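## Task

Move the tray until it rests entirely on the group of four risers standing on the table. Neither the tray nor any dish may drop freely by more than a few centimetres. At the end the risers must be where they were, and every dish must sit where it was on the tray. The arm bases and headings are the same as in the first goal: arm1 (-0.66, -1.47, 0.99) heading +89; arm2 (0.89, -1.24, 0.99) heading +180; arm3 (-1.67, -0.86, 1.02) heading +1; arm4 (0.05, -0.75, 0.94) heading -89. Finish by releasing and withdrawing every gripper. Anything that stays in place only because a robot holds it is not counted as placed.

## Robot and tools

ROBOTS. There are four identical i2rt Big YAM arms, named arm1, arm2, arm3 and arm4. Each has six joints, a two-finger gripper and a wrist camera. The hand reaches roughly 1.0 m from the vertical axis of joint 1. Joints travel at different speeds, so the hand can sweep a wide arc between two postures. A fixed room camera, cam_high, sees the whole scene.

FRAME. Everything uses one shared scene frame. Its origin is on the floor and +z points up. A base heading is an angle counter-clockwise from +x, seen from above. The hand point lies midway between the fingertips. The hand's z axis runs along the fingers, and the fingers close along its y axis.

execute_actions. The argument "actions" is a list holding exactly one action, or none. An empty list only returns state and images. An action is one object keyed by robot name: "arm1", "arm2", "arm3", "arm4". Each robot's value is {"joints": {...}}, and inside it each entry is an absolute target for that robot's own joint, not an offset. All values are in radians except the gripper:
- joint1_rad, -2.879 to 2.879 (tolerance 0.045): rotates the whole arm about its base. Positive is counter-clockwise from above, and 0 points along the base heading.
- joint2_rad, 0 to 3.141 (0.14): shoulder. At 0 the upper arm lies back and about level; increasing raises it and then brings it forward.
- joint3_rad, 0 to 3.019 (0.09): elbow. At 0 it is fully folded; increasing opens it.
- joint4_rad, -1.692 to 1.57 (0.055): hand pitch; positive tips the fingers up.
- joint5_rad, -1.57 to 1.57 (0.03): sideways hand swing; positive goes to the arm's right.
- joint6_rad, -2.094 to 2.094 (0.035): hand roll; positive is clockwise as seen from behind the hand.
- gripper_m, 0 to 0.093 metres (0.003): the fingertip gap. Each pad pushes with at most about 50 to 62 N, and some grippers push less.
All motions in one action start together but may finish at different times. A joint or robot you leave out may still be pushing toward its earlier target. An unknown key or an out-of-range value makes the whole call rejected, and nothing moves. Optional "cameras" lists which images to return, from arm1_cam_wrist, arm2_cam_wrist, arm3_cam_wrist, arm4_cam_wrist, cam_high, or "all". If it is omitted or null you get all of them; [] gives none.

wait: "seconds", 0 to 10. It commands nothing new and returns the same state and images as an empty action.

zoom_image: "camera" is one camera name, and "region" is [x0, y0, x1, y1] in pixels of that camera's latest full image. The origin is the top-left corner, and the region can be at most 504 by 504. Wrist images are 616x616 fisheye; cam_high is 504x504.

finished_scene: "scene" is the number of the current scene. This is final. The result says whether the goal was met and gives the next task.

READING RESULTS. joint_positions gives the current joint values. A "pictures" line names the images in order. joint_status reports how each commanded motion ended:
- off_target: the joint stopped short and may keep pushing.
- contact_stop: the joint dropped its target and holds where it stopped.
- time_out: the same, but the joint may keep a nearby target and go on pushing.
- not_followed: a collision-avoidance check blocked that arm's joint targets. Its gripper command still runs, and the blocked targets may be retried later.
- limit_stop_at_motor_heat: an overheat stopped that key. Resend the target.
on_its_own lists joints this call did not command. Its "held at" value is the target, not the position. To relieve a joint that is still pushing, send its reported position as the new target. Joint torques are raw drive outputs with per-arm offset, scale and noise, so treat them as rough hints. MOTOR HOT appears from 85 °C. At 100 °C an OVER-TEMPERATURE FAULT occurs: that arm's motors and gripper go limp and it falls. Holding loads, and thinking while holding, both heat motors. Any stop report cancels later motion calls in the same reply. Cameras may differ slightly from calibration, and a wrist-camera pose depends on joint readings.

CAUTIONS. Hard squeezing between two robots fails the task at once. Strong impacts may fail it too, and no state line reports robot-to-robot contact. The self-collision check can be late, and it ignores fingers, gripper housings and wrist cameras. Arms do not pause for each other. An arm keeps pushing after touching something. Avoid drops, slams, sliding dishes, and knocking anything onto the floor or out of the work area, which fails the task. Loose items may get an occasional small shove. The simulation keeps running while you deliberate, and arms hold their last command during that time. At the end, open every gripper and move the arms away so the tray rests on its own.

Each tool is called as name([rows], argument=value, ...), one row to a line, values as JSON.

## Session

execute_actions(actions=[])

Scene clock: 0.00 s.
Joint torques (N m, as the arm reports them, + toward a larger angle): no reading
Motor temperatures (°C, as the motors report them): arm1=[26 27 26 26 28 27] | arm2=[27 26 30 28 28 29] | arm3=[28 26 27 29 25 25] | arm4=[28 28 27 29 27 28]
arm1.joint_positions: joint1_rad=-1.553 joint2_rad=+0.622 joint3_rad=+1.373 joint4_rad=-1.413 joint5_rad=+0.100 joint6_rad=+0.278 gripper_m=+0.095
arm1.joint_status: not commanded
arm1.hand: x=-0.4263 y=-1.4830 z=+1.5013 quat_wxyz=(-0.434, -0.144, -0.889, -0.017) (m; scene frame)
arm2.joint_positions: joint1_rad=+0.330 joint2_rad=+0.603 joint3_rad=+1.396 joint4_rad=-1.460 joint5_rad=-0.226 joint6_rad=+0.174 gripper_m=+0.095
arm2.joint_status: not commanded
arm2.hand: x=+0.7133 y=-1.3447 z=+1.5187 quat_wxyz=(+0.204, +0.887, +0.119, -0.398) (m; scene frame)
arm3.joint_positions: joint1_rad=+0.890 joint2_rad=+0.632 joint3_rad=+1.324 joint4_rad=-1.305 joint5_rad=-0.039 joint6_rad=-0.340 gripper_m=+0.094
arm3.joint_status: not commanded
arm3.hand: x=-1.5183 y=-0.6631 z=+1.5349 quat_wxyz=(-0.435, +0.525, -0.716, -0.150) (m; scene frame)
arm4.joint_positions: joint1_rad=-0.573 joint2_rad=+0.508 joint3_rad=+1.446 joint4_rad=-1.344 joint5_rad=-0.024 joint6_rad=+0.062 gripper_m=+0.095
arm4.joint_status: not commanded
arm4.hand: x=-0.0342 y=-0.9025 z=+1.5223 quat_wxyz=(-0.286, -0.740, -0.390, +0.468) (m; scene frame)
pictures: arm1_cam_wrist, arm2_cam_wrist, arm3_cam_wrist, arm4_cam_wrist, cam_high
camera_calibration (this result's frames):
arm1_cam_wrist: T_world_to_cam=[[-0.237341, -0.96188, -0.13585, -1.32589], [-0.929735, 0.265452, -0.2552, 0.383397], [0.281534, 0.0657356, -0.957297, 1.77452], [0, 0, 0, 1]] pos_world=[-0.457817, -1.49377, 1.61646]
arm2_cam_wrist: T_world_to_cam=[[-0.380117, 0.889152, -0.254793, 1.85281], [0.909423, 0.309036, -0.278292, 0.193513], [-0.168704, -0.337498, -0.926085, 1.19366], [0, 0, 0, 1]] pos_world=[0.729674, -1.30437, 1.63137]
arm3_cam_wrist: T_world_to_cam=[[0.885453, -0.398229, 0.239553, 0.716373], [-0.328234, -0.900812, -0.284253, -0.653877], [0.32899, 0.173063, -0.92834, 2.16305], [0, 0, 0, 1]] pos_world=[-1.56056, -0.678084, 1.65057]
arm4_cam_wrist: T_world_to_cam=[[-0.834821, 0.546542, -0.0660751, 0.567447], [0.499915, 0.702334, -0.506765, 1.42494], [-0.230562, -0.45609, -0.859548, 1.01571], [0, 0, 0, 1]] pos_world=[-0.00444792, -0.847662, 1.63266]
Images, in order (width x height): arm1_cam_wrist 616x616, arm2_cam_wrist 616x616, arm3_cam_wrist 616x616, arm4_cam_wrist 616x616, cam_high 504x504.

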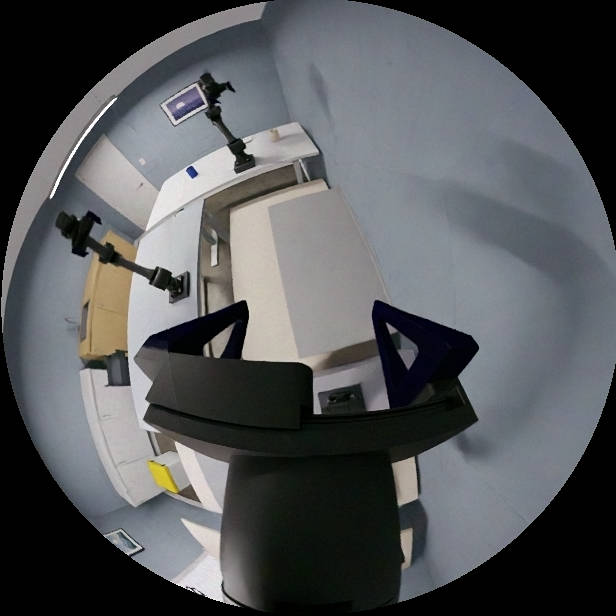

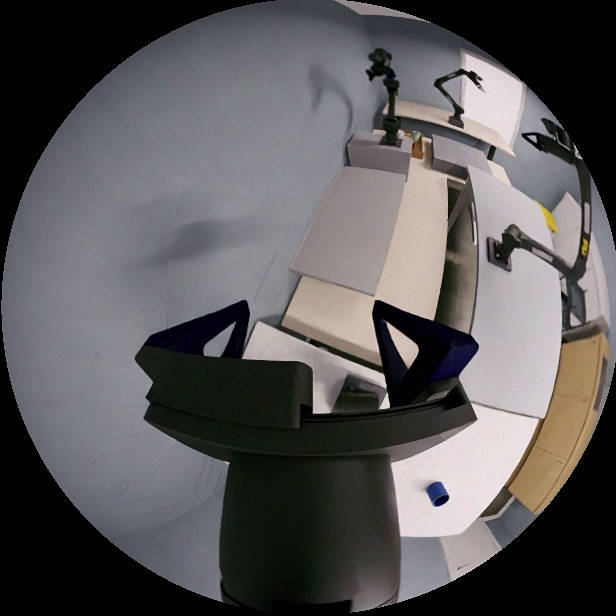

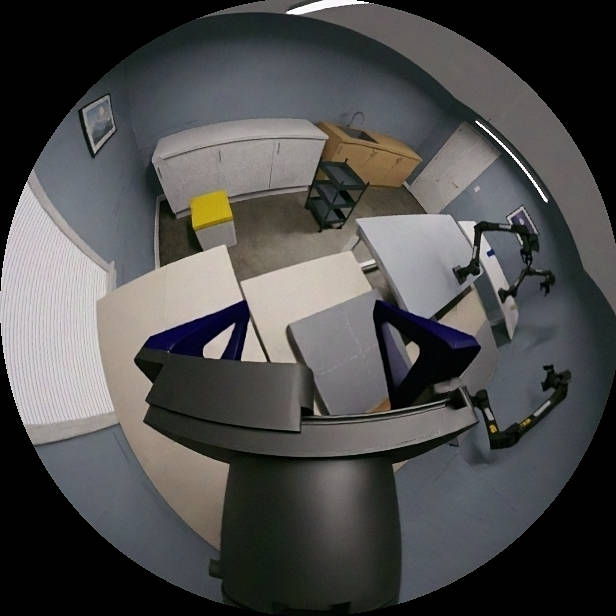

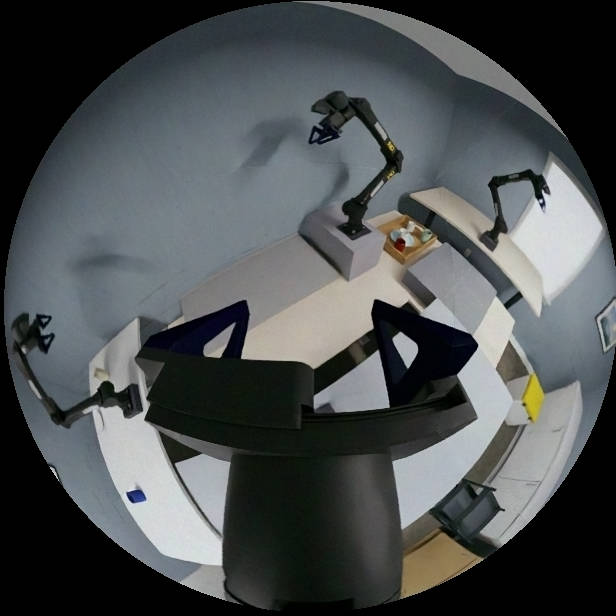

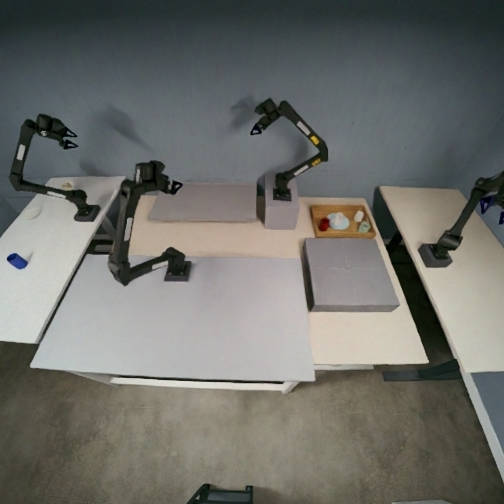

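execute_actions([
  {"arm1":{"joints":{"joint1_rad":1.4,"joint2_rad":1.0,"joint3_rad":0.658,"joint4_rad":-1.02,"joint5_rad":0,"joint6_rad":1.39,"gripper_m":0.06}},"arm3":{"joints":{"joint1_rad":-1.183,"joint2_rad":1.2,"joint3_rad":1.668,"joint4_rad":-1.17,"joint5_rad":0,"joint6_rad":0.405,"gripper_m":0.06}}},
], cameras=[])

execute_actions([
  {"arm1":{"joints":{"joint2_rad":1.211}},"arm3":{"joints":{"joint2_rad":2.07}}},
], cameras=[])

wait(seconds=0.5)

Scene clock: 3.07 s.
Joint torques (N m, as the arm reports them, + toward a larger angle): arm1=[-0.52 -6.22  6.64  1.33  0.16  0.14] | arm2=[-0.34  2.8  10.04  1.39 -0.09  0.06] | arm3=[ 0.42 -9.64 11.43  2.18  0.01  0.13] | arm4=[ 1.36  4.82  7.62  2.13  0.06 -0.11]
Motor temperatures (°C, as the motors report them): arm1=[26 27 27 26 28 27] | arm2=[27 26 31 28 28 29] | arm3=[28 26 29 29 25 25] | arm4=[28 28 28 29 27 28]
arm1.joint_positions: joint1_rad=+1.389 joint2_rad=+1.015 joint3_rad=+0.674 joint4_rad=-1.030 joint5_rad=-0.001 joint6_rad=+1.376 gripper_m=+0.060
arm1.joint_status: all done
arm1.hand: x=-0.9411 y=-1.4095 z=+1.1117 quat_wxyz=(+0.060, +0.703, -0.703, -0.088) (m; scene frame)
arm2.joint_positions: joint1_rad=+0.330 joint2_rad=+0.603 joint3_rad=+1.396 joint4_rad=-1.460 joint5_rad=-0.226 joint6_rad=+0.174 gripper_m=+0.095
arm2.joint_status: not commanded
arm2.hand: x=+0.7133 y=-1.3447 z=+1.5187 quat_wxyz=(+0.204, +0.887, +0.119, -0.398) (m; scene frame)
arm3.joint_positions: joint1_rad=-1.178 joint2_rad=+1.202 joint3_rad=+1.643 joint4_rad=-1.179 joint5_rad=+0.001 joint6_rad=+0.396 gripper_m=+0.060
arm3.joint_status: all done
arm3.hand: x=-1.4781 y=-1.3018 z=+1.5262 quat_wxyz=(-0.371, -0.642, -0.654, +0.153) (m; scene frame)
arm4.joint_positions: joint1_rad=-0.573 joint2_rad=+0.508 joint3_rad=+1.446 joint4_rad=-1.344 joint5_rad=-0.024 joint6_rad=+0.062 gripper_m=+0.095
arm4.joint_status: not commanded
arm4.hand: x=-0.0342 y=-0.9025 z=+1.5223 quat_wxyz=(-0.286, -0.740, -0.390, +0.468) (m; scene frame)
pictures: none
No camera images: the call's "cameras" was empty. Leave "cameras" out to get every camera's image.

Scene clock: 4.73 s.
Joint torques (N m, as the arm reports them, + toward a larger angle): arm1=[ 0.66 -6.08  6.19  0.92  0.15  0.1 ] | arm2=[-0.3   2.93 10.01  1.4  -0.09  0.05] | arm3=[  0.32 -24.36   9.68   0.73   0.02   0.17] | arm4=[ 1.36  4.78  7.61  2.14  0.06 -0.11]
Motor temperatures (°C, as the motors report them): arm1=[26 27 27 26 28 27] | arm2=[27 26 31 28 28 29] | arm3=[28 26 29 29 25 25] | arm4=[28 28 28 29 27 28]
arm1.joint_positions: joint1_rad=+1.389 joint2_rad=+1.205 joint3_rad=+0.668 joint4_rad=-1.030 joint5_rad=-0.001 joint6_rad=+1.376 gripper_m=+0.060
arm1.joint_status: all done
arm1.hand: x=-0.9324 y=-1.4112 z=+1.0593 quat_wxyz=(+0.006, +0.707, -0.707, -0.007) (m; scene frame)
arm2.joint_positions: joint1_rad=+0.330 joint2_rad=+0.603 joint3_rad=+1.396 joint4_rad=-1.460 joint5_rad=-0.226 joint6_rad=+0.174 gripper_m=+0.095
arm2.joint_status: not commanded
arm2.hand: x=+0.7133 y=-1.3447 z=+1.5187 quat_wxyz=(+0.204, +0.887, +0.119, -0.398) (m; scene frame)
arm3.joint_positions: joint1_rad=-1.178 joint2_rad=+2.069 joint3_rad=+1.650 joint4_rad=-1.177 joint5_rad=+0.001 joint6_rad=+0.396 gripper_m=+0.060
arm3.joint_status: all done
arm3.hand: x=-1.4312 y=-1.4180 z=+1.0488 quat_wxyz=(+0.017, -0.702, -0.712, -0.003) (m; scene frame)
arm4.joint_positions: joint1_rad=-0.573 joint2_rad=+0.508 joint3_rad=+1.446 joint4_rad=-1.344 joint5_rad=-0.024 joint6_rad=+0.062 gripper_m=+0.095
arm4.joint_status: not commanded
arm4.hand: x=-0.0342 y=-0.9025 z=+1.5223 quat_wxyz=(-0.286, -0.740, -0.390, +0.468) (m; scene frame)
pictures: none
No camera images: the call's "cameras" was empty. Leave "cameras" out to get every camera's image.

Scene clock: 5.23 s.
Joint torques (N m, as the arm reports them, + toward a larger angle): arm1=[ 0.55 -6.06  6.37  0.79  0.14  0.07] | arm2=[-0.37  2.74 10.03  1.39 -0.1   0.05] | arm3=[  0.33 -24.41   9.68   0.74   0.02   0.17] | arm4=[ 1.35  4.83  7.63  2.13  0.06 -0.11]
Motor temperatures (°C, as the motors report them): arm1=[26 27 27 26 28 27] | arm2=[27 26 31 28 28 29] | arm3=[28 26 29 29 25 25] | arm4=[28 28 28 29 27 28]
arm1.joint_positions: joint1_rad=+1.389 joint2_rad=+1.205 joint3_rad=+0.668 joint4_rad=-1.030 joint5_rad=-0.001 joint6_rad=+1.376 gripper_m=+0.060
arm1.joint_status: all done
arm1.hand: x=-0.9324 y=-1.4112 z=+1.0593 quat_wxyz=(+0.006, +0.707, -0.707, -0.007) (m; scene frame)
arm2.joint_positions: joint1_rad=+0.330 joint2_rad=+0.603 joint3_rad=+1.396 joint4_rad=-1.460 joint5_rad=-0.226 joint6_rad=+0.174 gripper_m=+0.095
arm2.joint_status: not commanded
arm2.hand: x=+0.7133 y=-1.3447 z=+1.5187 quat_wxyz=(+0.204, +0.887, +0.119, -0.398) (m; scene frame)
arm3.joint_positions: joint1_rad=-1.178 joint2_rad=+2.069 joint3_rad=+1.650 joint4_rad=-1.177 joint5_rad=+0.001 joint6_rad=+0.396 gripper_m=+0.060
arm3.joint_status: all done
arm3.hand: x=-1.4312 y=-1.4180 z=+1.0488 quat_wxyz=(+0.017, -0.702, -0.712, -0.003) (m; scene frame)
arm4.joint_positions: joint1_rad=-0.573 joint2_rad=+0.508 joint3_rad=+1.446 joint4_rad=-1.344 joint5_rad=-0.024 joint6_rad=+0.062 gripper_m=+0.095
arm4.joint_status: not commanded
arm4.hand: x=-0.0342 y=-0.9025 z=+1.5223 quat_wxyz=(-0.286, -0.740, -0.390, +0.468) (m; scene frame)
wait: 0.50 s; at rest by 0.27 s
pictures: arm1_cam_wrist, arm2_cam_wrist, arm3_cam_wrist, arm4_cam_wrist, cam_high
camera_calibration (this result's frames):
arm1_cam_wrist: T_world_to_cam=[[0.999788, 0.0181124, -0.00980304, 0.965956], [0.0204202, -0.809907, 0.586203, -1.74194], [0.00267797, -0.586278, -0.810105, 0.153073], [0, 0, 0, 1]] pos_world=[-0.93059, -1.33856, 1.1546]
arm2_cam_wrist: T_world_to_cam=[[-0.380117, 0.889152, -0.254793, 1.85281], [0.909423, 0.309036, -0.278292, 0.193513], [-0.168704, -0.337498, -0.926085, 1.19366], [0, 0, 0, 1]] pos_world=[0.729674, -1.30437, 1.63137]
arm3_cam_wrist: T_world_to_cam=[[-0.999744, -0.0180401, 0.0136734, -1.46703], [-0.00579695, 0.78794, 0.615724, 0.468731], [-0.0218815, 0.615487, -0.787843, 1.79169], [0, 0, 0, 1]] pos_world=[-1.42473, -1.49856, 1.14302]
arm4_cam_wrist: T_world_to_cam=[[-0.834821, 0.546542, -0.0660751, 0.567447], [0.499915, 0.702334, -0.506765, 1.42494], [-0.230562, -0.45609, -0.859548, 1.01571], [0, 0, 0, 1]] pos_world=[-0.00444792, -0.847662, 1.63266]
Images, in order (width x height): arm1_cam_wrist 616x616, arm2_cam_wrist 616x616, arm3_cam_wrist 616x616, arm4_cam_wrist 616x616, cam_high 504x504.

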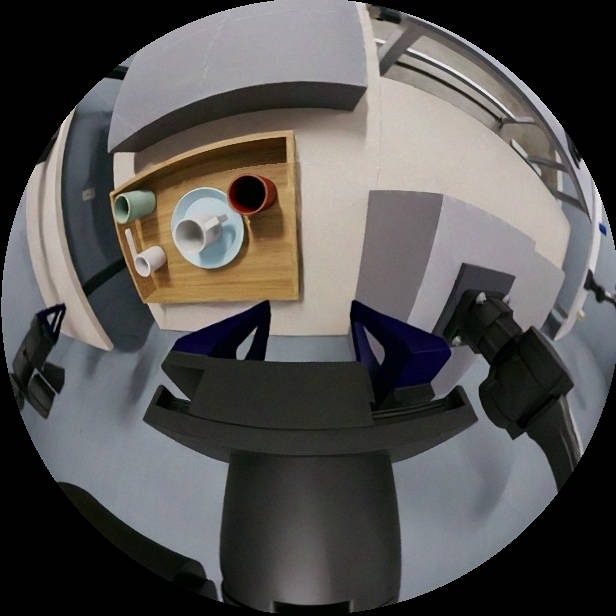

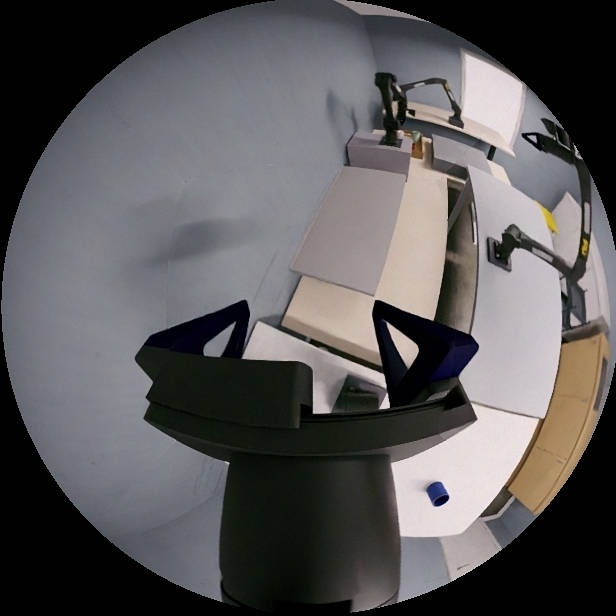

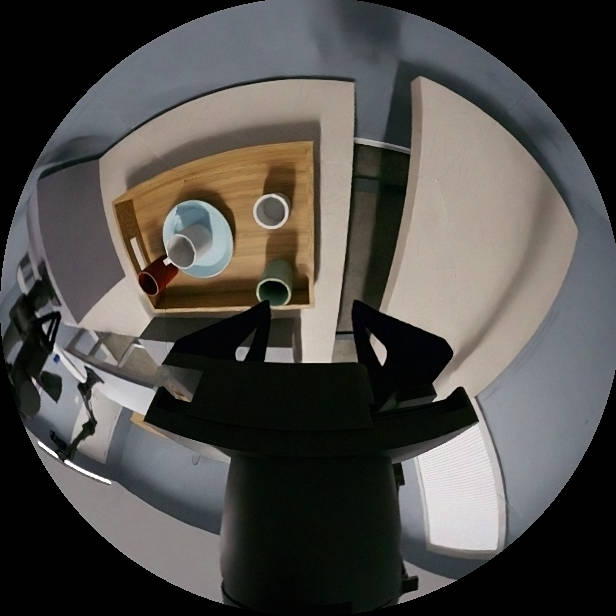

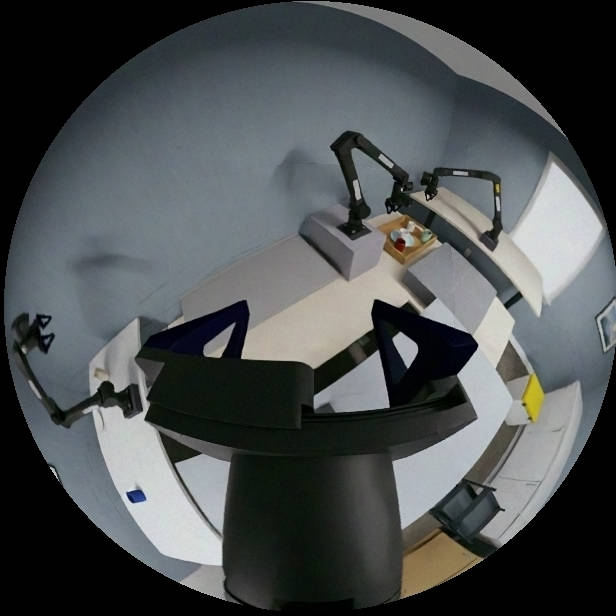

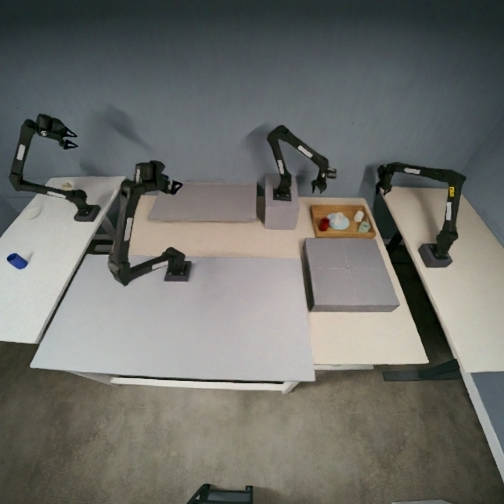

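execute_actions([
  {"arm1":{"joints":{"joint1_rad":1.475,"joint2_rad":1.85,"joint3_rad":0.606,"joint4_rad":-0.33,"joint6_rad":1.465,"gripper_m":0.05}},"arm3":{"joints":{"joint1_rad":-1.146,"joint2_rad":2.29,"joint3_rad":1.445,"joint4_rad":-0.705,"joint6_rad":0.445,"gripper_m":0.05}}},
], cameras=[])

execute_actions([
  {"arm1":{"joints":{"joint2_rad":1.98,"joint3_rad":0.62,"joint4_rad":-0.215}},"arm3":{"joints":{"joint2_rad":2.363,"joint3_rad":1.465,"joint4_rad":-0.65}}},
], cameras=["arm1_cam_wrist","arm3_cam_wrist"])

Scene clock: 7.40 s.
Joint torques (N m, as the arm reports them, + toward a larger angle): arm1=[-0.17 -8.89  2.13  1.08  0.15  0.1 ] | arm2=[-0.39  2.71  9.99  1.4  -0.1   0.05] | arm3=[  1.37 -22.92   7.82   0.93   0.03   0.17] | arm4=[ 1.38  4.82  7.62  2.13  0.06 -0.11]
Motor temperatures (°C, as the motors report them): arm1=[26 27 27 26 28 27] | arm2=[27 26 32 28 28 29] | arm3=[28 26 30 29 25 25] | arm4=[28 28 28 29 27 28]
arm1.joint_positions: joint1_rad=+1.466 joint2_rad=+1.831 joint3_rad=+0.614 joint4_rad=-0.344 joint5_rad=-0.001 joint6_rad=+1.450 gripper_m=+0.050
arm1.joint_status: all done
arm1.hand: x=-0.9792 y=-1.4272 z=+0.8678 quat_wxyz=(+0.008, +0.708, -0.706, -0.010) (m; scene frame)
arm2.joint_positions: joint1_rad=+0.330 joint2_rad=+0.603 joint3_rad=+1.396 joint4_rad=-1.460 joint5_rad=-0.226 joint6_rad=+0.174 gripper_m=+0.095
arm2.joint_status: not commanded
arm2.hand: x=+0.7133 y=-1.3447 z=+1.5187 quat_wxyz=(+0.204, +0.887, +0.119, -0.398) (m; scene frame)
arm3.joint_positions: joint1_rad=-1.154 joint2_rad=+2.279 joint3_rad=+1.421 joint4_rad=-0.717 joint5_rad=+0.001 joint6_rad=+0.436 gripper_m=+0.050
arm3.joint_status: all done
arm3.hand: x=-1.4350 y=-1.3781 z=+0.8590 quat_wxyz=(+0.007, -0.707, -0.707, +0.002) (m; scene frame)
arm4.joint_positions: joint1_rad=-0.573 joint2_rad=+0.508 joint3_rad=+1.446 joint4_rad=-1.344 joint5_rad=-0.024 joint6_rad=+0.062 gripper_m=+0.095
arm4.joint_status: not commanded
arm4.hand: x=-0.0342 y=-0.9025 z=+1.5223 quat_wxyz=(-0.286, -0.740, -0.390, +0.468) (m; scene frame)
pictures: none
No camera images: the call's "cameras" was empty. Leave "cameras" out to get every camera's image.

Scene clock: 8.27 s.
Joint torques (N m, as the arm reports them, + toward a larger angle): arm1=[ -0.38 -10.34   2.18   0.85   0.15   0.17] | arm2=[-0.38  2.83 10.01  1.41 -0.09  0.05] | arm3=[  1.39 -22.78   7.27   0.99   0.02   0.17] | arm4=[ 1.38  4.81  7.63  2.12  0.06 -0.11]
Motor temperatures (°C, as the motors report them): arm1=[26 27 27 26 28 27] | arm2=[27 26 32 28 28 29] | arm3=[28 27 30 29 25 25] | arm4=[28 28 28 29 27 28]
arm1.joint_positions: joint1_rad=+1.466 joint2_rad=+1.966 joint3_rad=+0.614 joint4_rad=-0.229 joint5_rad=-0.001 joint6_rad=+1.451 gripper_m=+0.050
arm1.joint_status: all done
arm1.hand: x=-0.9708 y=-1.4282 z=+0.8280 quat_wxyz=(+0.002, +0.708, -0.707, -0.002) (m; scene frame)
arm2.joint_positions: joint1_rad=+0.330 joint2_rad=+0.603 joint3_rad=+1.396 joint4_rad=-1.460 joint5_rad=-0.226 joint6_rad=+0.174 gripper_m=+0.095
arm2.joint_status: not commanded
arm2.hand: x=+0.7133 y=-1.3447 z=+1.5187 quat_wxyz=(+0.204, +0.887, +0.119, -0.398) (m; scene frame)
arm3.joint_positions: joint1_rad=-1.154 joint2_rad=+2.349 joint3_rad=+1.445 joint4_rad=-0.662 joint5_rad=+0.001 joint6_rad=+0.436 gripper_m=+0.050
arm3.joint_status: all done
arm3.hand: x=-1.4334 y=-1.3821 z=+0.8259 quat_wxyz=(+0.003, -0.707, -0.707, +0.003) (m; scene frame)
arm4.joint_positions: joint1_rad=-0.573 joint2_rad=+0.508 joint3_rad=+1.446 joint4_rad=-1.344 joint5_rad=-0.024 joint6_rad=+0.062 gripper_m=+0.095
arm4.joint_status: not commanded
arm4.hand: x=-0.0342 y=-0.9025 z=+1.5223 quat_wxyz=(-0.286, -0.740, -0.390, +0.468) (m; scene frame)
pictures: arm1_cam_wrist, arm3_cam_wrist
camera_calibration (this result's frames):
arm1_cam_wrist: T_world_to_cam=[[0.999794, 0.0200187, 0.00341626, 0.994144], [0.0141857, -0.808805, 0.587906, -1.62521], [0.0145322, -0.587737, -0.808922, -0.0357008], [0, 0, 0, 1]] pos_world=[-0.970365, -1.35536, 0.923198]
arm3_cam_wrist: T_world_to_cam=[[-0.999994, -0.00278436, 0.00217869, -1.43534], [-0.000946611, 0.804608, 0.593806, 0.625742], [-0.00340636, 0.5938, -0.804606, 1.60423], [0, 0, 0, 1]] pos_world=[-1.42928, -1.46007, 0.922333]
Images, in order (width x height): arm1_cam_wrist 616x616, arm3_cam_wrist 616x616.

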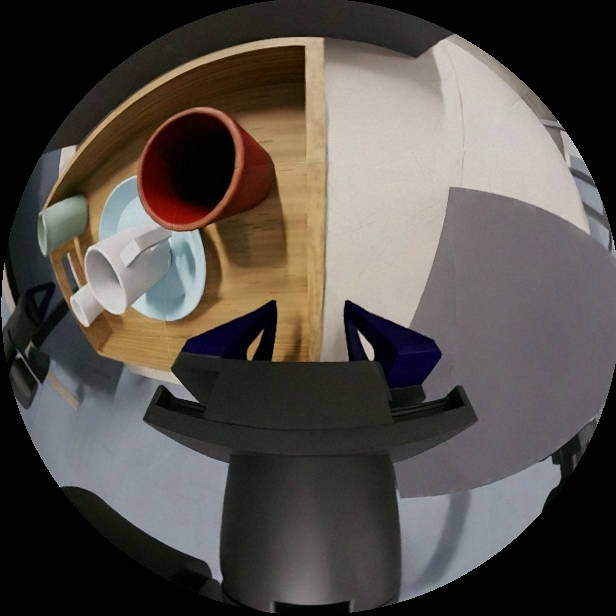

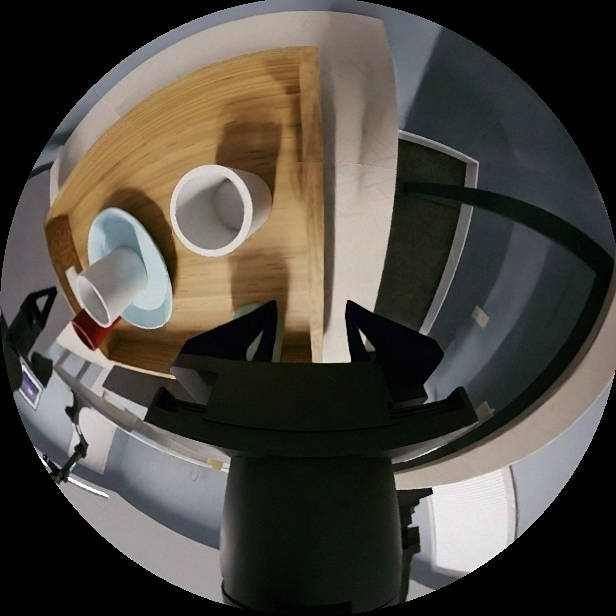

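execute_actions([
  {"arm1":{"joints":{"joint2_rad":2.09,"joint3_rad":0.635,"joint4_rad":-0.13}},"arm3":{"joints":{"joint1_rad":-1.165,"joint2_rad":2.43,"joint3_rad":1.495,"joint4_rad":-0.61,"gripper_m":0.04}}},
], cameras=[])

execute_actions([
  {"arm1":{"joints":{"joint2_rad":2.185,"joint3_rad":0.657,"joint4_rad":-0.055}},"arm3":{"joints":{"joint2_rad":2.49,"joint3_rad":1.52,"joint4_rad":-0.575}}},
], cameras=["arm1_cam_wrist","arm3_cam_wrist"])

Scene clock: 9.33 s.
Joint torques (N m, as the arm reports them, + toward a larger angle): arm1=[ -0.23 -10.33   1.68   0.89   0.21   0.06] | arm2=[-0.3   2.76 10.01  1.39 -0.1   0.06] | arm3=[ -0.25 -23.19   7.12   0.98   0.02   0.17] | arm4=[ 1.34  4.82  7.62  2.13  0.06 -0.11]
Motor temperatures (°C, as the motors report them): arm1=[26 27 27 26 28 27] | arm2=[27 26 32 28 28 29] | arm3=[28 27 30 29 25 25] | arm4=[28 28 28 29 27 28]
arm1.joint_positions: joint1_rad=+1.466 joint2_rad=+2.073 joint3_rad=+0.626 joint4_rad=-0.143 joint5_rad=-0.001 joint6_rad=+1.451 gripper_m=+0.050
arm1.joint_status: all done
arm1.hand: x=-0.9671 y=-1.4287 z=+0.7978 quat_wxyz=(-0.001, +0.707, -0.707, +0.002) (m; scene frame)
arm2.joint_positions: joint1_rad=+0.330 joint2_rad=+0.603 joint3_rad=+1.396 joint4_rad=-1.460 joint5_rad=-0.226 joint6_rad=+0.174 gripper_m=+0.095
arm2.joint_status: not commanded
arm2.hand: x=+0.7133 y=-1.3447 z=+1.5187 quat_wxyz=(+0.204, +0.887, +0.119, -0.398) (m; scene frame)
arm3.joint_positions: joint1_rad=-1.154 joint2_rad=+2.413 joint3_rad=+1.474 joint4_rad=-0.622 joint5_rad=+0.001 joint6_rad=+0.436 gripper_m=+0.040
arm3.joint_status: all done
arm3.hand: x=-1.4317 y=-1.3862 z=+0.7974 quat_wxyz=(+0.000, -0.707, -0.707, +0.004) (m; scene frame)
arm4.joint_positions: joint1_rad=-0.573 joint2_rad=+0.508 joint3_rad=+1.446 joint4_rad=-1.344 joint5_rad=-0.024 joint6_rad=+0.062 gripper_m=+0.095
arm4.joint_status: not commanded
arm4.hand: x=-0.0342 y=-0.9025 z=+1.5223 quat_wxyz=(-0.286, -0.740, -0.390, +0.468) (m; scene frame)
pictures: none
No camera images: the call's "cameras" was empty. Leave "cameras" out to get every camera's image.

Scene clock: 10.13 s.
Joint torques (N m, as the arm reports them, + toward a larger angle): arm1=[  0.05 -12.34   0.64   1.12   0.16   0.15] | arm2=[-0.26  2.84 10.02  1.4  -0.1   0.06] | arm3=[ -0.27 -23.54   6.85   1.02   0.02   0.17] | arm4=[ 1.35  4.83  7.62  2.13  0.06 -0.11]
Motor temperatures (°C, as the motors report them): arm1=[26 27 27 26 28 27] | arm2=[27 26 32 28 28 29] | arm3=[28 27 30 29 25 25] | arm4=[28 28 28 29 27 28]
arm1.joint_positions: joint1_rad=+1.466 joint2_rad=+2.165 joint3_rad=+0.654 joint4_rad=-0.068 joint5_rad=-0.001 joint6_rad=+1.451 gripper_m=+0.050
arm1.joint_status: all done
arm1.hand: x=-0.9720 y=-1.4281 z=+0.7720 quat_wxyz=(+0.002, +0.707, -0.707, -0.002) (m; scene frame)
arm2.joint_positions: joint1_rad=+0.330 joint2_rad=+0.603 joint3_rad=+1.396 joint4_rad=-1.460 joint5_rad=-0.226 joint6_rad=+0.174 gripper_m=+0.095
arm2.joint_status: not commanded
arm2.hand: x=+0.7133 y=-1.3447 z=+1.5187 quat_wxyz=(+0.204, +0.887, +0.119, -0.398) (m; scene frame)
arm3.joint_positions: joint1_rad=-1.154 joint2_rad=+2.473 joint3_rad=+1.500 joint4_rad=-0.587 joint5_rad=+0.001 joint6_rad=+0.436 gripper_m=+0.040
arm3.joint_status: all done
arm3.hand: x=-1.4315 y=-1.3871 z=+0.7700 quat_wxyz=(+0.000, -0.707, -0.707, +0.004) (m; scene frame)
arm4.joint_positions: joint1_rad=-0.573 joint2_rad=+0.508 joint3_rad=+1.446 joint4_rad=-1.344 joint5_rad=-0.024 joint6_rad=+0.062 gripper_m=+0.095
arm4.joint_status: not commanded
arm4.hand: x=-0.0342 y=-0.9025 z=+1.5223 quat_wxyz=(-0.286, -0.740, -0.390, +0.468) (m; scene frame)
pictures: arm1_cam_wrist, arm3_cam_wrist
camera_calibration (this result's frames):
arm1_cam_wrist: T_world_to_cam=[[0.999806, 0.0196363, 0.00152713, 0.996421], [0.0149901, -0.808942, 0.587698, -1.5914], [0.0127756, -0.587561, -0.809079, -0.0822813], [0, 0, 0, 1]] pos_world=[-0.971322, -1.35526, 0.867167]
arm3_cam_wrist: T_world_to_cam=[[-0.999995, -0.00283521, -0.00102448, -1.43095], [-0.00289546, 0.808695, 0.588221, 0.670142], [-0.00083924, 0.588221, -0.808699, 1.56135], [0, 0, 0, 1]] pos_world=[-1.42769, -1.46441, 0.867001]
Images, in order (width x height): arm1_cam_wrist 616x616, arm3_cam_wrist 616x616.

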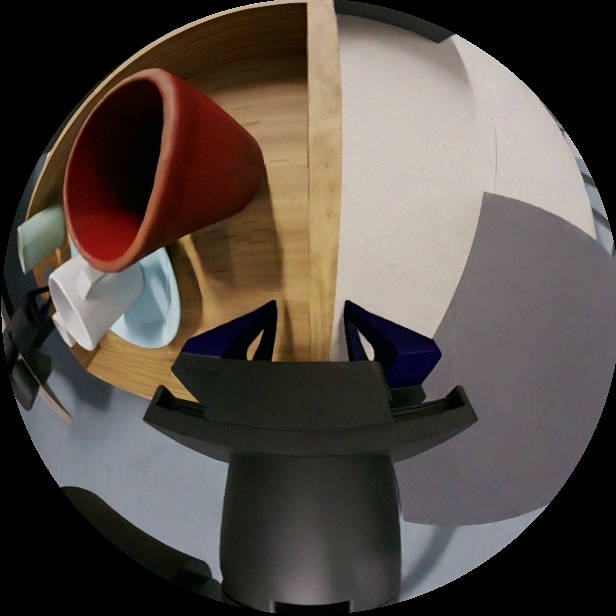

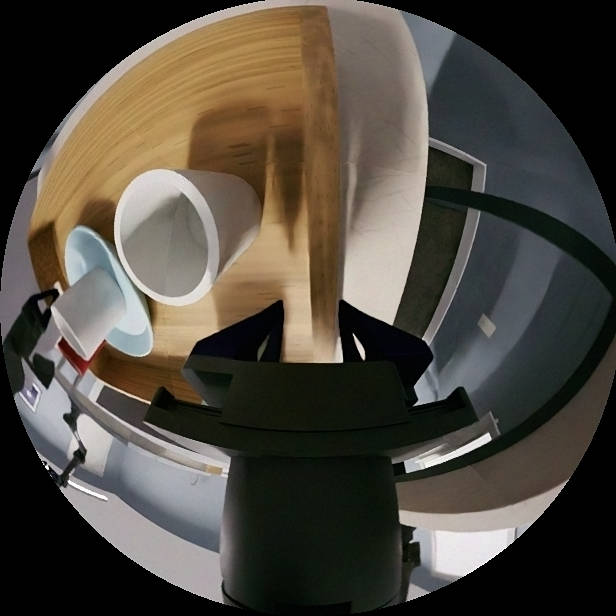

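execute_actions([
  {"arm1":{"joints":{"joint3_rad":0.64,"joint4_rad":-0.075,"gripper_m":0}},"arm3":{"joints":{"joint1_rad":-1.175,"joint6_rad":0.425,"gripper_m":0}}},
], cameras=[])

Scene clock: 11.03 s.
Joint torques (N m, as the arm reports them, + toward a larger angle): arm1=[  0.28 -10.84  -0.01   0.1    0.14   0.13] | arm2=[-0.31  2.72 10.02  1.38 -0.09  0.05] | arm3=[ -0.15 -23.37   6.87   1.04   0.11   0.28] | arm4=[ 1.35  4.81  7.62  2.13  0.07 -0.11]
Motor temperatures (°C, as the motors report them): arm1=[26 27 27 26 28 27] | arm2=[27 26 32 28 28 29] | arm3=[28 27 30 29 25 25] | arm4=[28 28 28 29 27 28]
arm1.joint_positions: joint1_rad=+1.466 joint2_rad=+2.165 joint3_rad=+0.645 joint4_rad=-0.070 joint5_rad=+0.000 joint6_rad=+1.447 gripper_m=+0.012
arm1.joint_status: gripper_m off_target (ended at +0.012, target +0.000); the others done
arm1.hand: x=-0.9655 y=-1.4289 z=+0.7716 quat_wxyz=(-0.002, +0.709, -0.705, +0.002) (m; scene frame)
arm2.joint_positions: joint1_rad=+0.330 joint2_rad=+0.603 joint3_rad=+1.396 joint4_rad=-1.460 joint5_rad=-0.226 joint6_rad=+0.174 gripper_m=+0.095
arm2.joint_status: not commanded
arm2.hand: x=+0.7133 y=-1.3447 z=+1.5187 quat_wxyz=(+0.204, +0.887, +0.119, -0.398) (m; scene frame)
arm3.joint_positions: joint1_rad=-1.165 joint2_rad=+2.473 joint3_rad=+1.500 joint4_rad=-0.588 joint5_rad=-0.002 joint6_rad=+0.407 gripper_m=+0.011
arm3.joint_status: gripper_m off_target (ended at +0.011, target +0.000); the others done
arm3.hand: x=-1.4373 y=-1.3890 z=+0.7700 quat_wxyz=(+0.000, -0.701, -0.714, +0.003) (m; scene frame)
arm4.joint_positions: joint1_rad=-0.573 joint2_rad=+0.508 joint3_rad=+1.446 joint4_rad=-1.344 joint5_rad=-0.024 joint6_rad=+0.062 gripper_m=+0.095
arm4.joint_status: not commanded
arm4.hand: x=-0.0342 y=-0.9025 z=+1.5223 quat_wxyz=(-0.286, -0.740, -0.390, +0.468) (m; scene frame)
pictures: none
No camera images: the call's "cameras" was empty. Leave "cameras" out to get every camera's image.

execute_actions([
  {"arm1":{"joints":{"joint2_rad":2.10}},"arm3":{"joints":{"joint2_rad":2.39,"joint3_rad":1.55,"joint4_rad":-0.59,"joint6_rad":0.41}}},
], cameras=[])

execute_actions([
  {"arm1":{"joints":{"joint2_rad":2.015,"joint3_rad":0.624,"joint4_rad":-0.15}},"arm3":{"joints":{"joint2_rad":2.325,"joint3_rad":1.53,"joint4_rad":-0.63}}},
], cameras=[])

Scene clock: 11.83 s.
Joint torques (N m, as the arm reports them, + toward a larger angle): arm1=[  0.03 -19.89   0.22  -0.01   0.16   0.12] | arm2=[-0.36  2.74  9.99  1.39 -0.09  0.05] | arm3=[ -0.17 -32.68   9.1    0.46   0.11   0.14] | arm4=[ 1.39  4.81  7.62  2.13  0.06 -0.11]
Motor temperatures (°C, as the motors report them): arm1=[26 28 27 26 28 27] | arm2=[27 26 32 28 28 29] | arm3=[28 27 30 29 25 25] | arm4=[28 28 28 29 27 28]
arm1.joint_positions: joint1_rad=+1.466 joint2_rad=+2.164 joint3_rad=+0.645 joint4_rad=-0.070 joint5_rad=+0.000 joint6_rad=+1.447 gripper_m=+0.012
arm1.joint_status: all done
arm1.hand: x=-0.9660 y=-1.4289 z=+0.7720 quat_wxyz=(-0.001, +0.709, -0.705, +0.002) (m; scene frame)
arm2.joint_positions: joint1_rad=+0.330 joint2_rad=+0.603 joint3_rad=+1.396 joint4_rad=-1.460 joint5_rad=-0.226 joint6_rad=+0.174 gripper_m=+0.095
arm2.joint_status: not commanded
arm2.hand: x=+0.7133 y=-1.3447 z=+1.5187 quat_wxyz=(+0.204, +0.887, +0.119, -0.398) (m; scene frame)
arm3.joint_positions: joint1_rad=-1.165 joint2_rad=+2.470 joint3_rad=+1.500 joint4_rad=-0.588 joint5_rad=-0.002 joint6_rad=+0.403 gripper_m=+0.011
arm3.joint_status: all done
arm3.hand: x=-1.4368 y=-1.3901 z=+0.7716 quat_wxyz=(-0.001, -0.699, -0.715, +0.003) (m; scene frame)
arm4.joint_positions: joint1_rad=-0.573 joint2_rad=+0.508 joint3_rad=+1.446 joint4_rad=-1.344 joint5_rad=-0.024 joint6_rad=+0.062 gripper_m=+0.095
arm4.joint_status: not commanded
arm4.hand: x=-0.0342 y=-0.9025 z=+1.5223 quat_wxyz=(-0.286, -0.740, -0.390, +0.468) (m; scene frame)
pictures: none
No camera images: the call's "cameras" was empty. Leave "cameras" out to get every camera's image.

Scene clock: 12.73 s.
Joint torques (N m, as the arm reports them, + toward a larger angle): arm1=[ -0.35 -18.54   1.23  -0.07   0.58   0.2 ] | arm2=[-0.48  2.78 10.    1.42 -0.1   0.05] | arm3=[  0.03 -35.1    8.01  -0.04  -0.02   0.23] | arm4=[ 1.34  4.8   7.62  2.13  0.06 -0.11]
Motor temperatures (°C, as the motors report them): arm1=[26 28 27 26 28 27] | arm2=[27 26 33 28 28 29] | arm3=[28 27 30 29 25 25] | arm4=[28 28 29 29 27 28]
arm1.joint_positions: joint1_rad=+1.467 joint2_rad=+2.076 joint3_rad=+0.621 joint4_rad=-0.139 joint5_rad=-0.015 joint6_rad=+1.440 gripper_m=+0.012
arm1.joint_status: all done
arm1.hand: x=-0.9637 y=-1.4320 z=+0.7965 quat_wxyz=(+0.003, +0.712, -0.702, +0.008) (m; scene frame)
arm2.joint_positions: joint1_rad=+0.330 joint2_rad=+0.603 joint3_rad=+1.396 joint4_rad=-1.460 joint5_rad=-0.226 joint6_rad=+0.174 gripper_m=+0.095
arm2.joint_status: not commanded
arm2.hand: x=+0.7133 y=-1.3447 z=+1.5187 quat_wxyz=(+0.204, +0.887, +0.119, -0.398) (m; scene frame)
arm3.joint_positions: joint1_rad=-1.165 joint2_rad=+2.430 joint3_rad=+1.498 joint4_rad=-0.614 joint5_rad=+0.002 joint6_rad=+0.396 gripper_m=+0.011
arm3.joint_status: all done
arm3.hand: x=-1.4343 y=-1.3970 z=+0.7932 quat_wxyz=(-0.006, -0.697, -0.717, +0.007) (m; scene frame)
arm4.joint_positions: joint1_rad=-0.573 joint2_rad=+0.508 joint3_rad=+1.446 joint4_rad=-1.344 joint5_rad=-0.024 joint6_rad=+0.062 gripper_m=+0.095
arm4.joint_status: not commanded
arm4.hand: x=-0.0342 y=-0.9025 z=+1.5223 quat_wxyz=(-0.286, -0.740, -0.390, +0.468) (m; scene frame)
pictures: none
No camera images: the call's "cameras" was empty. Leave "cameras" out to get every camera's image.

execute_actions([
  {"arm1":{"joints":{"joint2_rad":1.875,"joint3_rad":0.61,"joint4_rad":-0.26,"joint5_rad":0.015}},"arm3":{"joints":{"joint2_rad":2.23,"joint3_rad":1.485,"joint4_rad":-0.695}}},
], cameras=[])

execute_actions([
  {"arm1":{"joints":{"joint2_rad":1.725,"joint3_rad":0.607,"joint4_rad":-0.402}},"arm3":{"joints":{"joint2_rad":2.147,"joint3_rad":1.48,"joint4_rad":-0.765}}},
], cameras=["arm1_cam_wrist","arm3_cam_wrist"])

Scene clock: 13.93 s.
Joint torques (N m, as the arm reports them, + toward a larger angle): arm1=[ -0.23 -16.05   2.78  -0.11   0.69   0.18] | arm2=[-0.3   2.7  10.03  1.4  -0.09  0.05] | arm3=[  0.   -32.93   8.92   0.    -0.11   0.2 ] | arm4=[ 1.37  4.82  7.62  2.12  0.06 -0.11]
Motor temperatures (°C, as the motors report them): arm1=[26 28 27 26 28 27] | arm2=[27 26 33 28 28 29] | arm3=[28 28 30 29 25 25] | arm4=[28 28 29 29 27 28]
arm1.joint_positions: joint1_rad=+1.468 joint2_rad=+1.928 joint3_rad=+0.601 joint4_rad=-0.250 joint5_rad=-0.001 joint6_rad=+1.446 gripper_m=+0.012
arm1.joint_status: all done
arm1.hand: x=-0.9681 y=-1.4293 z=+0.8376 quat_wxyz=(+0.003, +0.710, -0.704, -0.003) (m; scene frame)
arm2.joint_positions: joint1_rad=+0.330 joint2_rad=+0.603 joint3_rad=+1.396 joint4_rad=-1.460 joint5_rad=-0.226 joint6_rad=+0.174 gripper_m=+0.095
arm2.joint_status: not commanded
arm2.hand: x=+0.7133 y=-1.3447 z=+1.5187 quat_wxyz=(+0.204, +0.887, +0.119, -0.398) (m; scene frame)
arm3.joint_positions: joint1_rad=-1.167 joint2_rad=+2.318 joint3_rad=+1.446 joint4_rad=-0.681 joint5_rad=+0.004 joint6_rad=+0.399 gripper_m=+0.011
arm3.joint_status: all done
arm3.hand: x=-1.4386 y=-1.3909 z=+0.8433 quat_wxyz=(-0.002, -0.699, -0.715, +0.007) (m; scene frame)
arm4.joint_positions: joint1_rad=-0.573 joint2_rad=+0.508 joint3_rad=+1.446 joint4_rad=-1.344 joint5_rad=-0.024 joint6_rad=+0.062 gripper_m=+0.095
arm4.joint_status: not commanded
arm4.hand: x=-0.0342 y=-0.9025 z=+1.5223 quat_wxyz=(-0.286, -0.740, -0.390, +0.468) (m; scene frame)
pictures: none
No camera images: the call's "cameras" was empty. Leave "cameras" out to get every camera's image.

Scene clock: 14.93 s.
Joint torques (N m, as the arm reports them, + toward a larger angle): arm1=[  0.74 -15.13   4.09  -0.2    0.62   0.22] | arm2=[-0.29  2.63 10.03  1.38 -0.1   0.05] | arm3=[  0.16 -33.17   9.43   0.02  -0.11   0.23] | arm4=[ 1.35  4.81  7.63  2.13  0.06 -0.11]
Motor temperatures (°C, as the motors report them): arm1=[26 28 27 26 28 27] | arm2=[27 26 33 28 28 29] | arm3=[28 28 30 29 25 25] | arm4=[28 28 29 30 27 28]
arm1.joint_positions: joint1_rad=+1.468 joint2_rad=+1.777 joint3_rad=+0.592 joint4_rad=-0.393 joint5_rad=-0.001 joint6_rad=+1.443 gripper_m=+0.012
arm1.joint_status: all done
arm1.hand: x=-0.9671 y=-1.4294 z=+0.8802 quat_wxyz=(+0.003, +0.711, -0.703, -0.003) (m; scene frame)
arm2.joint_positions: joint1_rad=+0.330 joint2_rad=+0.603 joint3_rad=+1.396 joint4_rad=-1.460 joint5_rad=-0.226 joint6_rad=+0.174 gripper_m=+0.095
arm2.joint_status: not commanded
arm2.hand: x=+0.7133 y=-1.3447 z=+1.5187 quat_wxyz=(+0.204, +0.887, +0.119, -0.398) (m; scene frame)
arm3.joint_positions: joint1_rad=-1.167 joint2_rad=+2.241 joint3_rad=+1.440 joint4_rad=-0.753 joint5_rad=+0.005 joint6_rad=+0.395 gripper_m=+0.011
arm3.joint_status: all done
arm3.hand: x=-1.4377 y=-1.3924 z=+0.8845 quat_wxyz=(-0.002, -0.698, -0.717, +0.007) (m; scene frame)
arm4.joint_positions: joint1_rad=-0.573 joint2_rad=+0.508 joint3_rad=+1.446 joint4_rad=-1.344 joint5_rad=-0.024 joint6_rad=+0.062 gripper_m=+0.095
arm4.joint_status: not commanded
arm4.hand: x=-0.0342 y=-0.9025 z=+1.5223 quat_wxyz=(-0.286, -0.740, -0.390, +0.468) (m; scene frame)
pictures: arm1_cam_wrist, arm3_cam_wrist
camera_calibration (this result's frames):
arm1_cam_wrist: T_world_to_cam=[[0.99954, 0.0303135, 0.000778829, 1.0071], [0.0240722, -0.80884, 0.587536, -1.64701], [0.0184402, -0.587247, -0.809197, 0.0104856], [0, 0, 0, 1]] pos_world=[-0.967182, -1.35654, 0.975379]
arm3_cam_wrist: T_world_to_cam=[[-0.999563, -0.0295487, 0.00077174, -1.47513], [-0.0235551, 0.812042, 0.583123, 0.586568], [-0.0178572, 0.58285, -0.812384, 1.62834], [0, 0, 0, 1]] pos_world=[-1.4316, -1.46898, 0.981936]
Images, in order (width x height): arm1_cam_wrist 616x616, arm3_cam_wrist 616x616.

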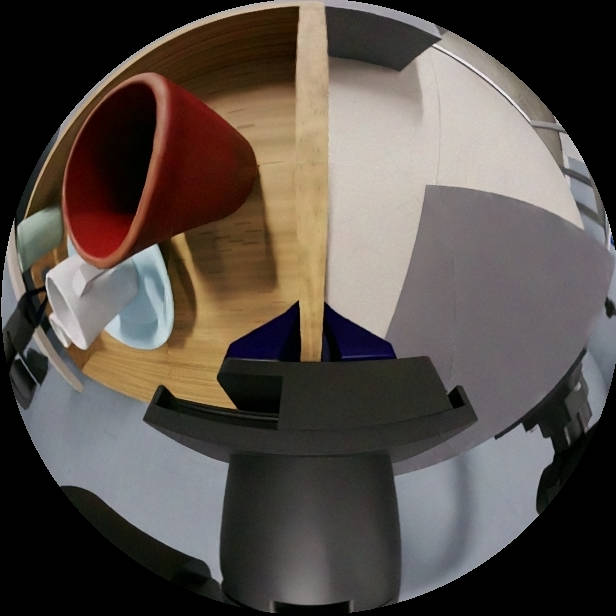

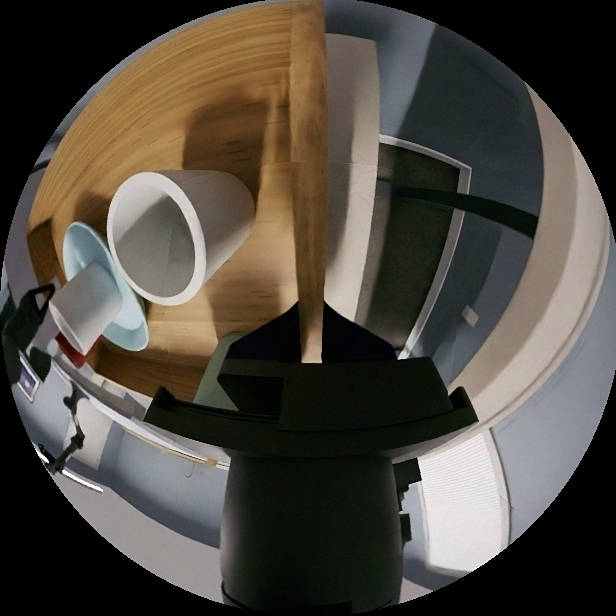

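execute_actions([
  {"arm1":{"joints":{"joint1_rad":1.345,"joint2_rad":1.555,"joint3_rad":0.548,"joint4_rad":-0.527,"joint6_rad":1.34}},"arm3":{"joints":{"joint1_rad":-1.087,"joint2_rad":2.055,"joint3_rad":1.42,"joint4_rad":-0.808,"joint6_rad":0.495}}},
], cameras=[])

execute_actions([
  {"arm1":{"joints":{"joint1_rad":1.125,"joint2_rad":1.605,"joint3_rad":0.61,"joint4_rad":-0.538,"joint6_rad":1.115}},"arm3":{"joints":{"joint1_rad":-1.01,"joint2_rad":1.968,"joint3_rad":1.232,"joint4_rad":-0.7,"joint6_rad":0.572}}},
], cameras=["arm1_cam_wrist","cam_high"])

Scene clock: 16.73 s.
Joint torques (N m, as the arm reports them, + toward a larger angle): arm1=[ -1.15 -12.96   5.53  -0.16   0.49  -0.05] | arm2=[-0.37  2.79 10.03  1.38 -0.1   0.07] | arm3=[  0.17 -32.13   9.56  -0.02  -0.09   0.06] | arm4=[ 1.36  4.8   7.63  2.12  0.06 -0.11]
Motor temperatures (°C, as the motors report them): arm1=[26 28 27 26 28 27] | arm2=[27 26 33 28 28 29] | arm3=[28 29 30 29 25 25] | arm4=[28 28 29 30 27 28]
arm1.joint_positions: joint1_rad=+1.350 joint2_rad=+1.597 joint3_rad=+0.523 joint4_rad=-0.516 joint5_rad=+0.005 joint6_rad=+1.341 gripper_m=+0.012
arm1.joint_status: all done
arm1.hand: x=-0.9297 y=-1.3999 z=+0.9178 quat_wxyz=(-0.003, +0.706, -0.709, +0.002) (m; scene frame)
arm2.joint_positions: joint1_rad=+0.330 joint2_rad=+0.603 joint3_rad=+1.396 joint4_rad=-1.460 joint5_rad=-0.226 joint6_rad=+0.174 gripper_m=+0.095
arm2.joint_status: not commanded
arm2.hand: x=+0.7133 y=-1.3447 z=+1.5187 quat_wxyz=(+0.204, +0.887, +0.119, -0.398) (m; scene frame)
arm3.joint_positions: joint1_rad=-1.081 joint2_rad=+2.151 joint3_rad=+1.381 joint4_rad=-0.794 joint5_rad=+0.004 joint6_rad=+0.495 gripper_m=+0.011
arm3.joint_status: all done
arm3.hand: x=-1.4012 y=-1.3542 z=+0.9177 quat_wxyz=(+0.002, -0.702, -0.712, +0.005) (m; scene frame)
arm4.joint_positions: joint1_rad=-0.573 joint2_rad=+0.508 joint3_rad=+1.446 joint4_rad=-1.344 joint5_rad=-0.024 joint6_rad=+0.062 gripper_m=+0.095
arm4.joint_status: not commanded
arm4.hand: x=-0.0342 y=-0.9025 z=+1.5223 quat_wxyz=(-0.286, -0.740, -0.390, +0.468) (m; scene frame)
pictures: none
No camera images: the call's "cameras" was empty. Leave "cameras" out to get every camera's image.

Scene clock: 17.77 s.
Joint torques (N m, as the arm reports them, + toward a larger angle): arm1=[-0.89 -9.86  7.2  -0.25  0.45 -0.16] | arm2=[-0.37  2.72 10.02  1.38 -0.1   0.06] | arm3=[  0.24 -29.7    9.09   0.31  -0.1   -0.04] | arm4=[ 1.37  4.81  7.63  2.12  0.06 -0.11]
Motor temperatures (°C, as the motors report them): arm1=[26 28 27 26 28 27] | arm2=[27 26 33 28 28 29] | arm3=[28 29 30 29 25 25] | arm4=[28 28 29 30 27 28]
arm1.joint_positions: joint1_rad=+1.127 joint2_rad=+1.619 joint3_rad=+0.558 joint4_rad=-0.522 joint5_rad=+0.006 joint6_rad=+1.125 gripper_m=+0.012
arm1.joint_status: all done
arm1.hand: x=-0.9218 y=-1.3354 z=+0.9185 quat_wxyz=(+0.000, +0.703, -0.711, -0.001) (m; scene frame)
arm2.joint_positions: joint1_rad=+0.330 joint2_rad=+0.603 joint3_rad=+1.396 joint4_rad=-1.460 joint5_rad=-0.226 joint6_rad=+0.174 gripper_m=+0.095
arm2.joint_status: not commanded
arm2.hand: x=+0.7133 y=-1.3447 z=+1.5187 quat_wxyz=(+0.204, +0.887, +0.119, -0.398) (m; scene frame)
arm3.joint_positions: joint1_rad=-1.005 joint2_rad=+2.061 joint3_rad=+1.191 joint4_rad=-0.695 joint5_rad=+0.005 joint6_rad=+0.580 gripper_m=+0.011
arm3.joint_status: all done
arm3.hand: x=-1.3949 y=-1.2871 z=+0.9147 quat_wxyz=(+0.003, -0.705, -0.709, +0.005) (m; scene frame)
arm4.joint_positions: joint1_rad=-0.573 joint2_rad=+0.508 joint3_rad=+1.446 joint4_rad=-1.344 joint5_rad=-0.024 joint6_rad=+0.062 gripper_m=+0.095
arm4.joint_status: not commanded
arm4.hand: x=-0.0342 y=-0.9025 z=+1.5223 quat_wxyz=(-0.286, -0.740, -0.390, +0.468) (m; scene frame)
pictures: arm1_cam_wrist, cam_high
camera_calibration (this result's frames):
arm1_cam_wrist: T_world_to_cam=[[0.999954, 0.00667786, 0.00688766, 0.922107], [0.00136904, -0.80994, 0.586511, -1.6161], [0.00949523, -0.586475, -0.809912, 0.0893441], [0, 0, 0, 1]] pos_world=[-0.9207, -1.2627, 1.01387]
Images, in order (width x height): arm1_cam_wrist 616x616, cam_high 504x504.

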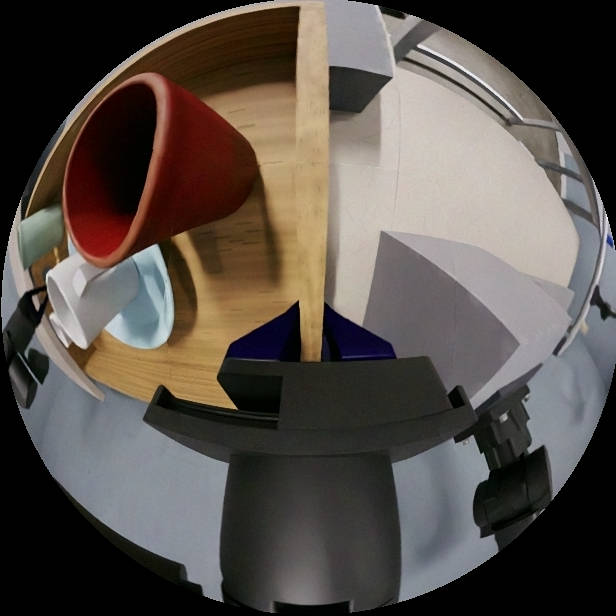

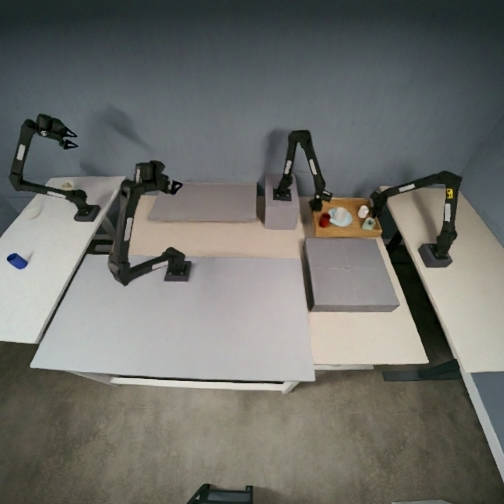

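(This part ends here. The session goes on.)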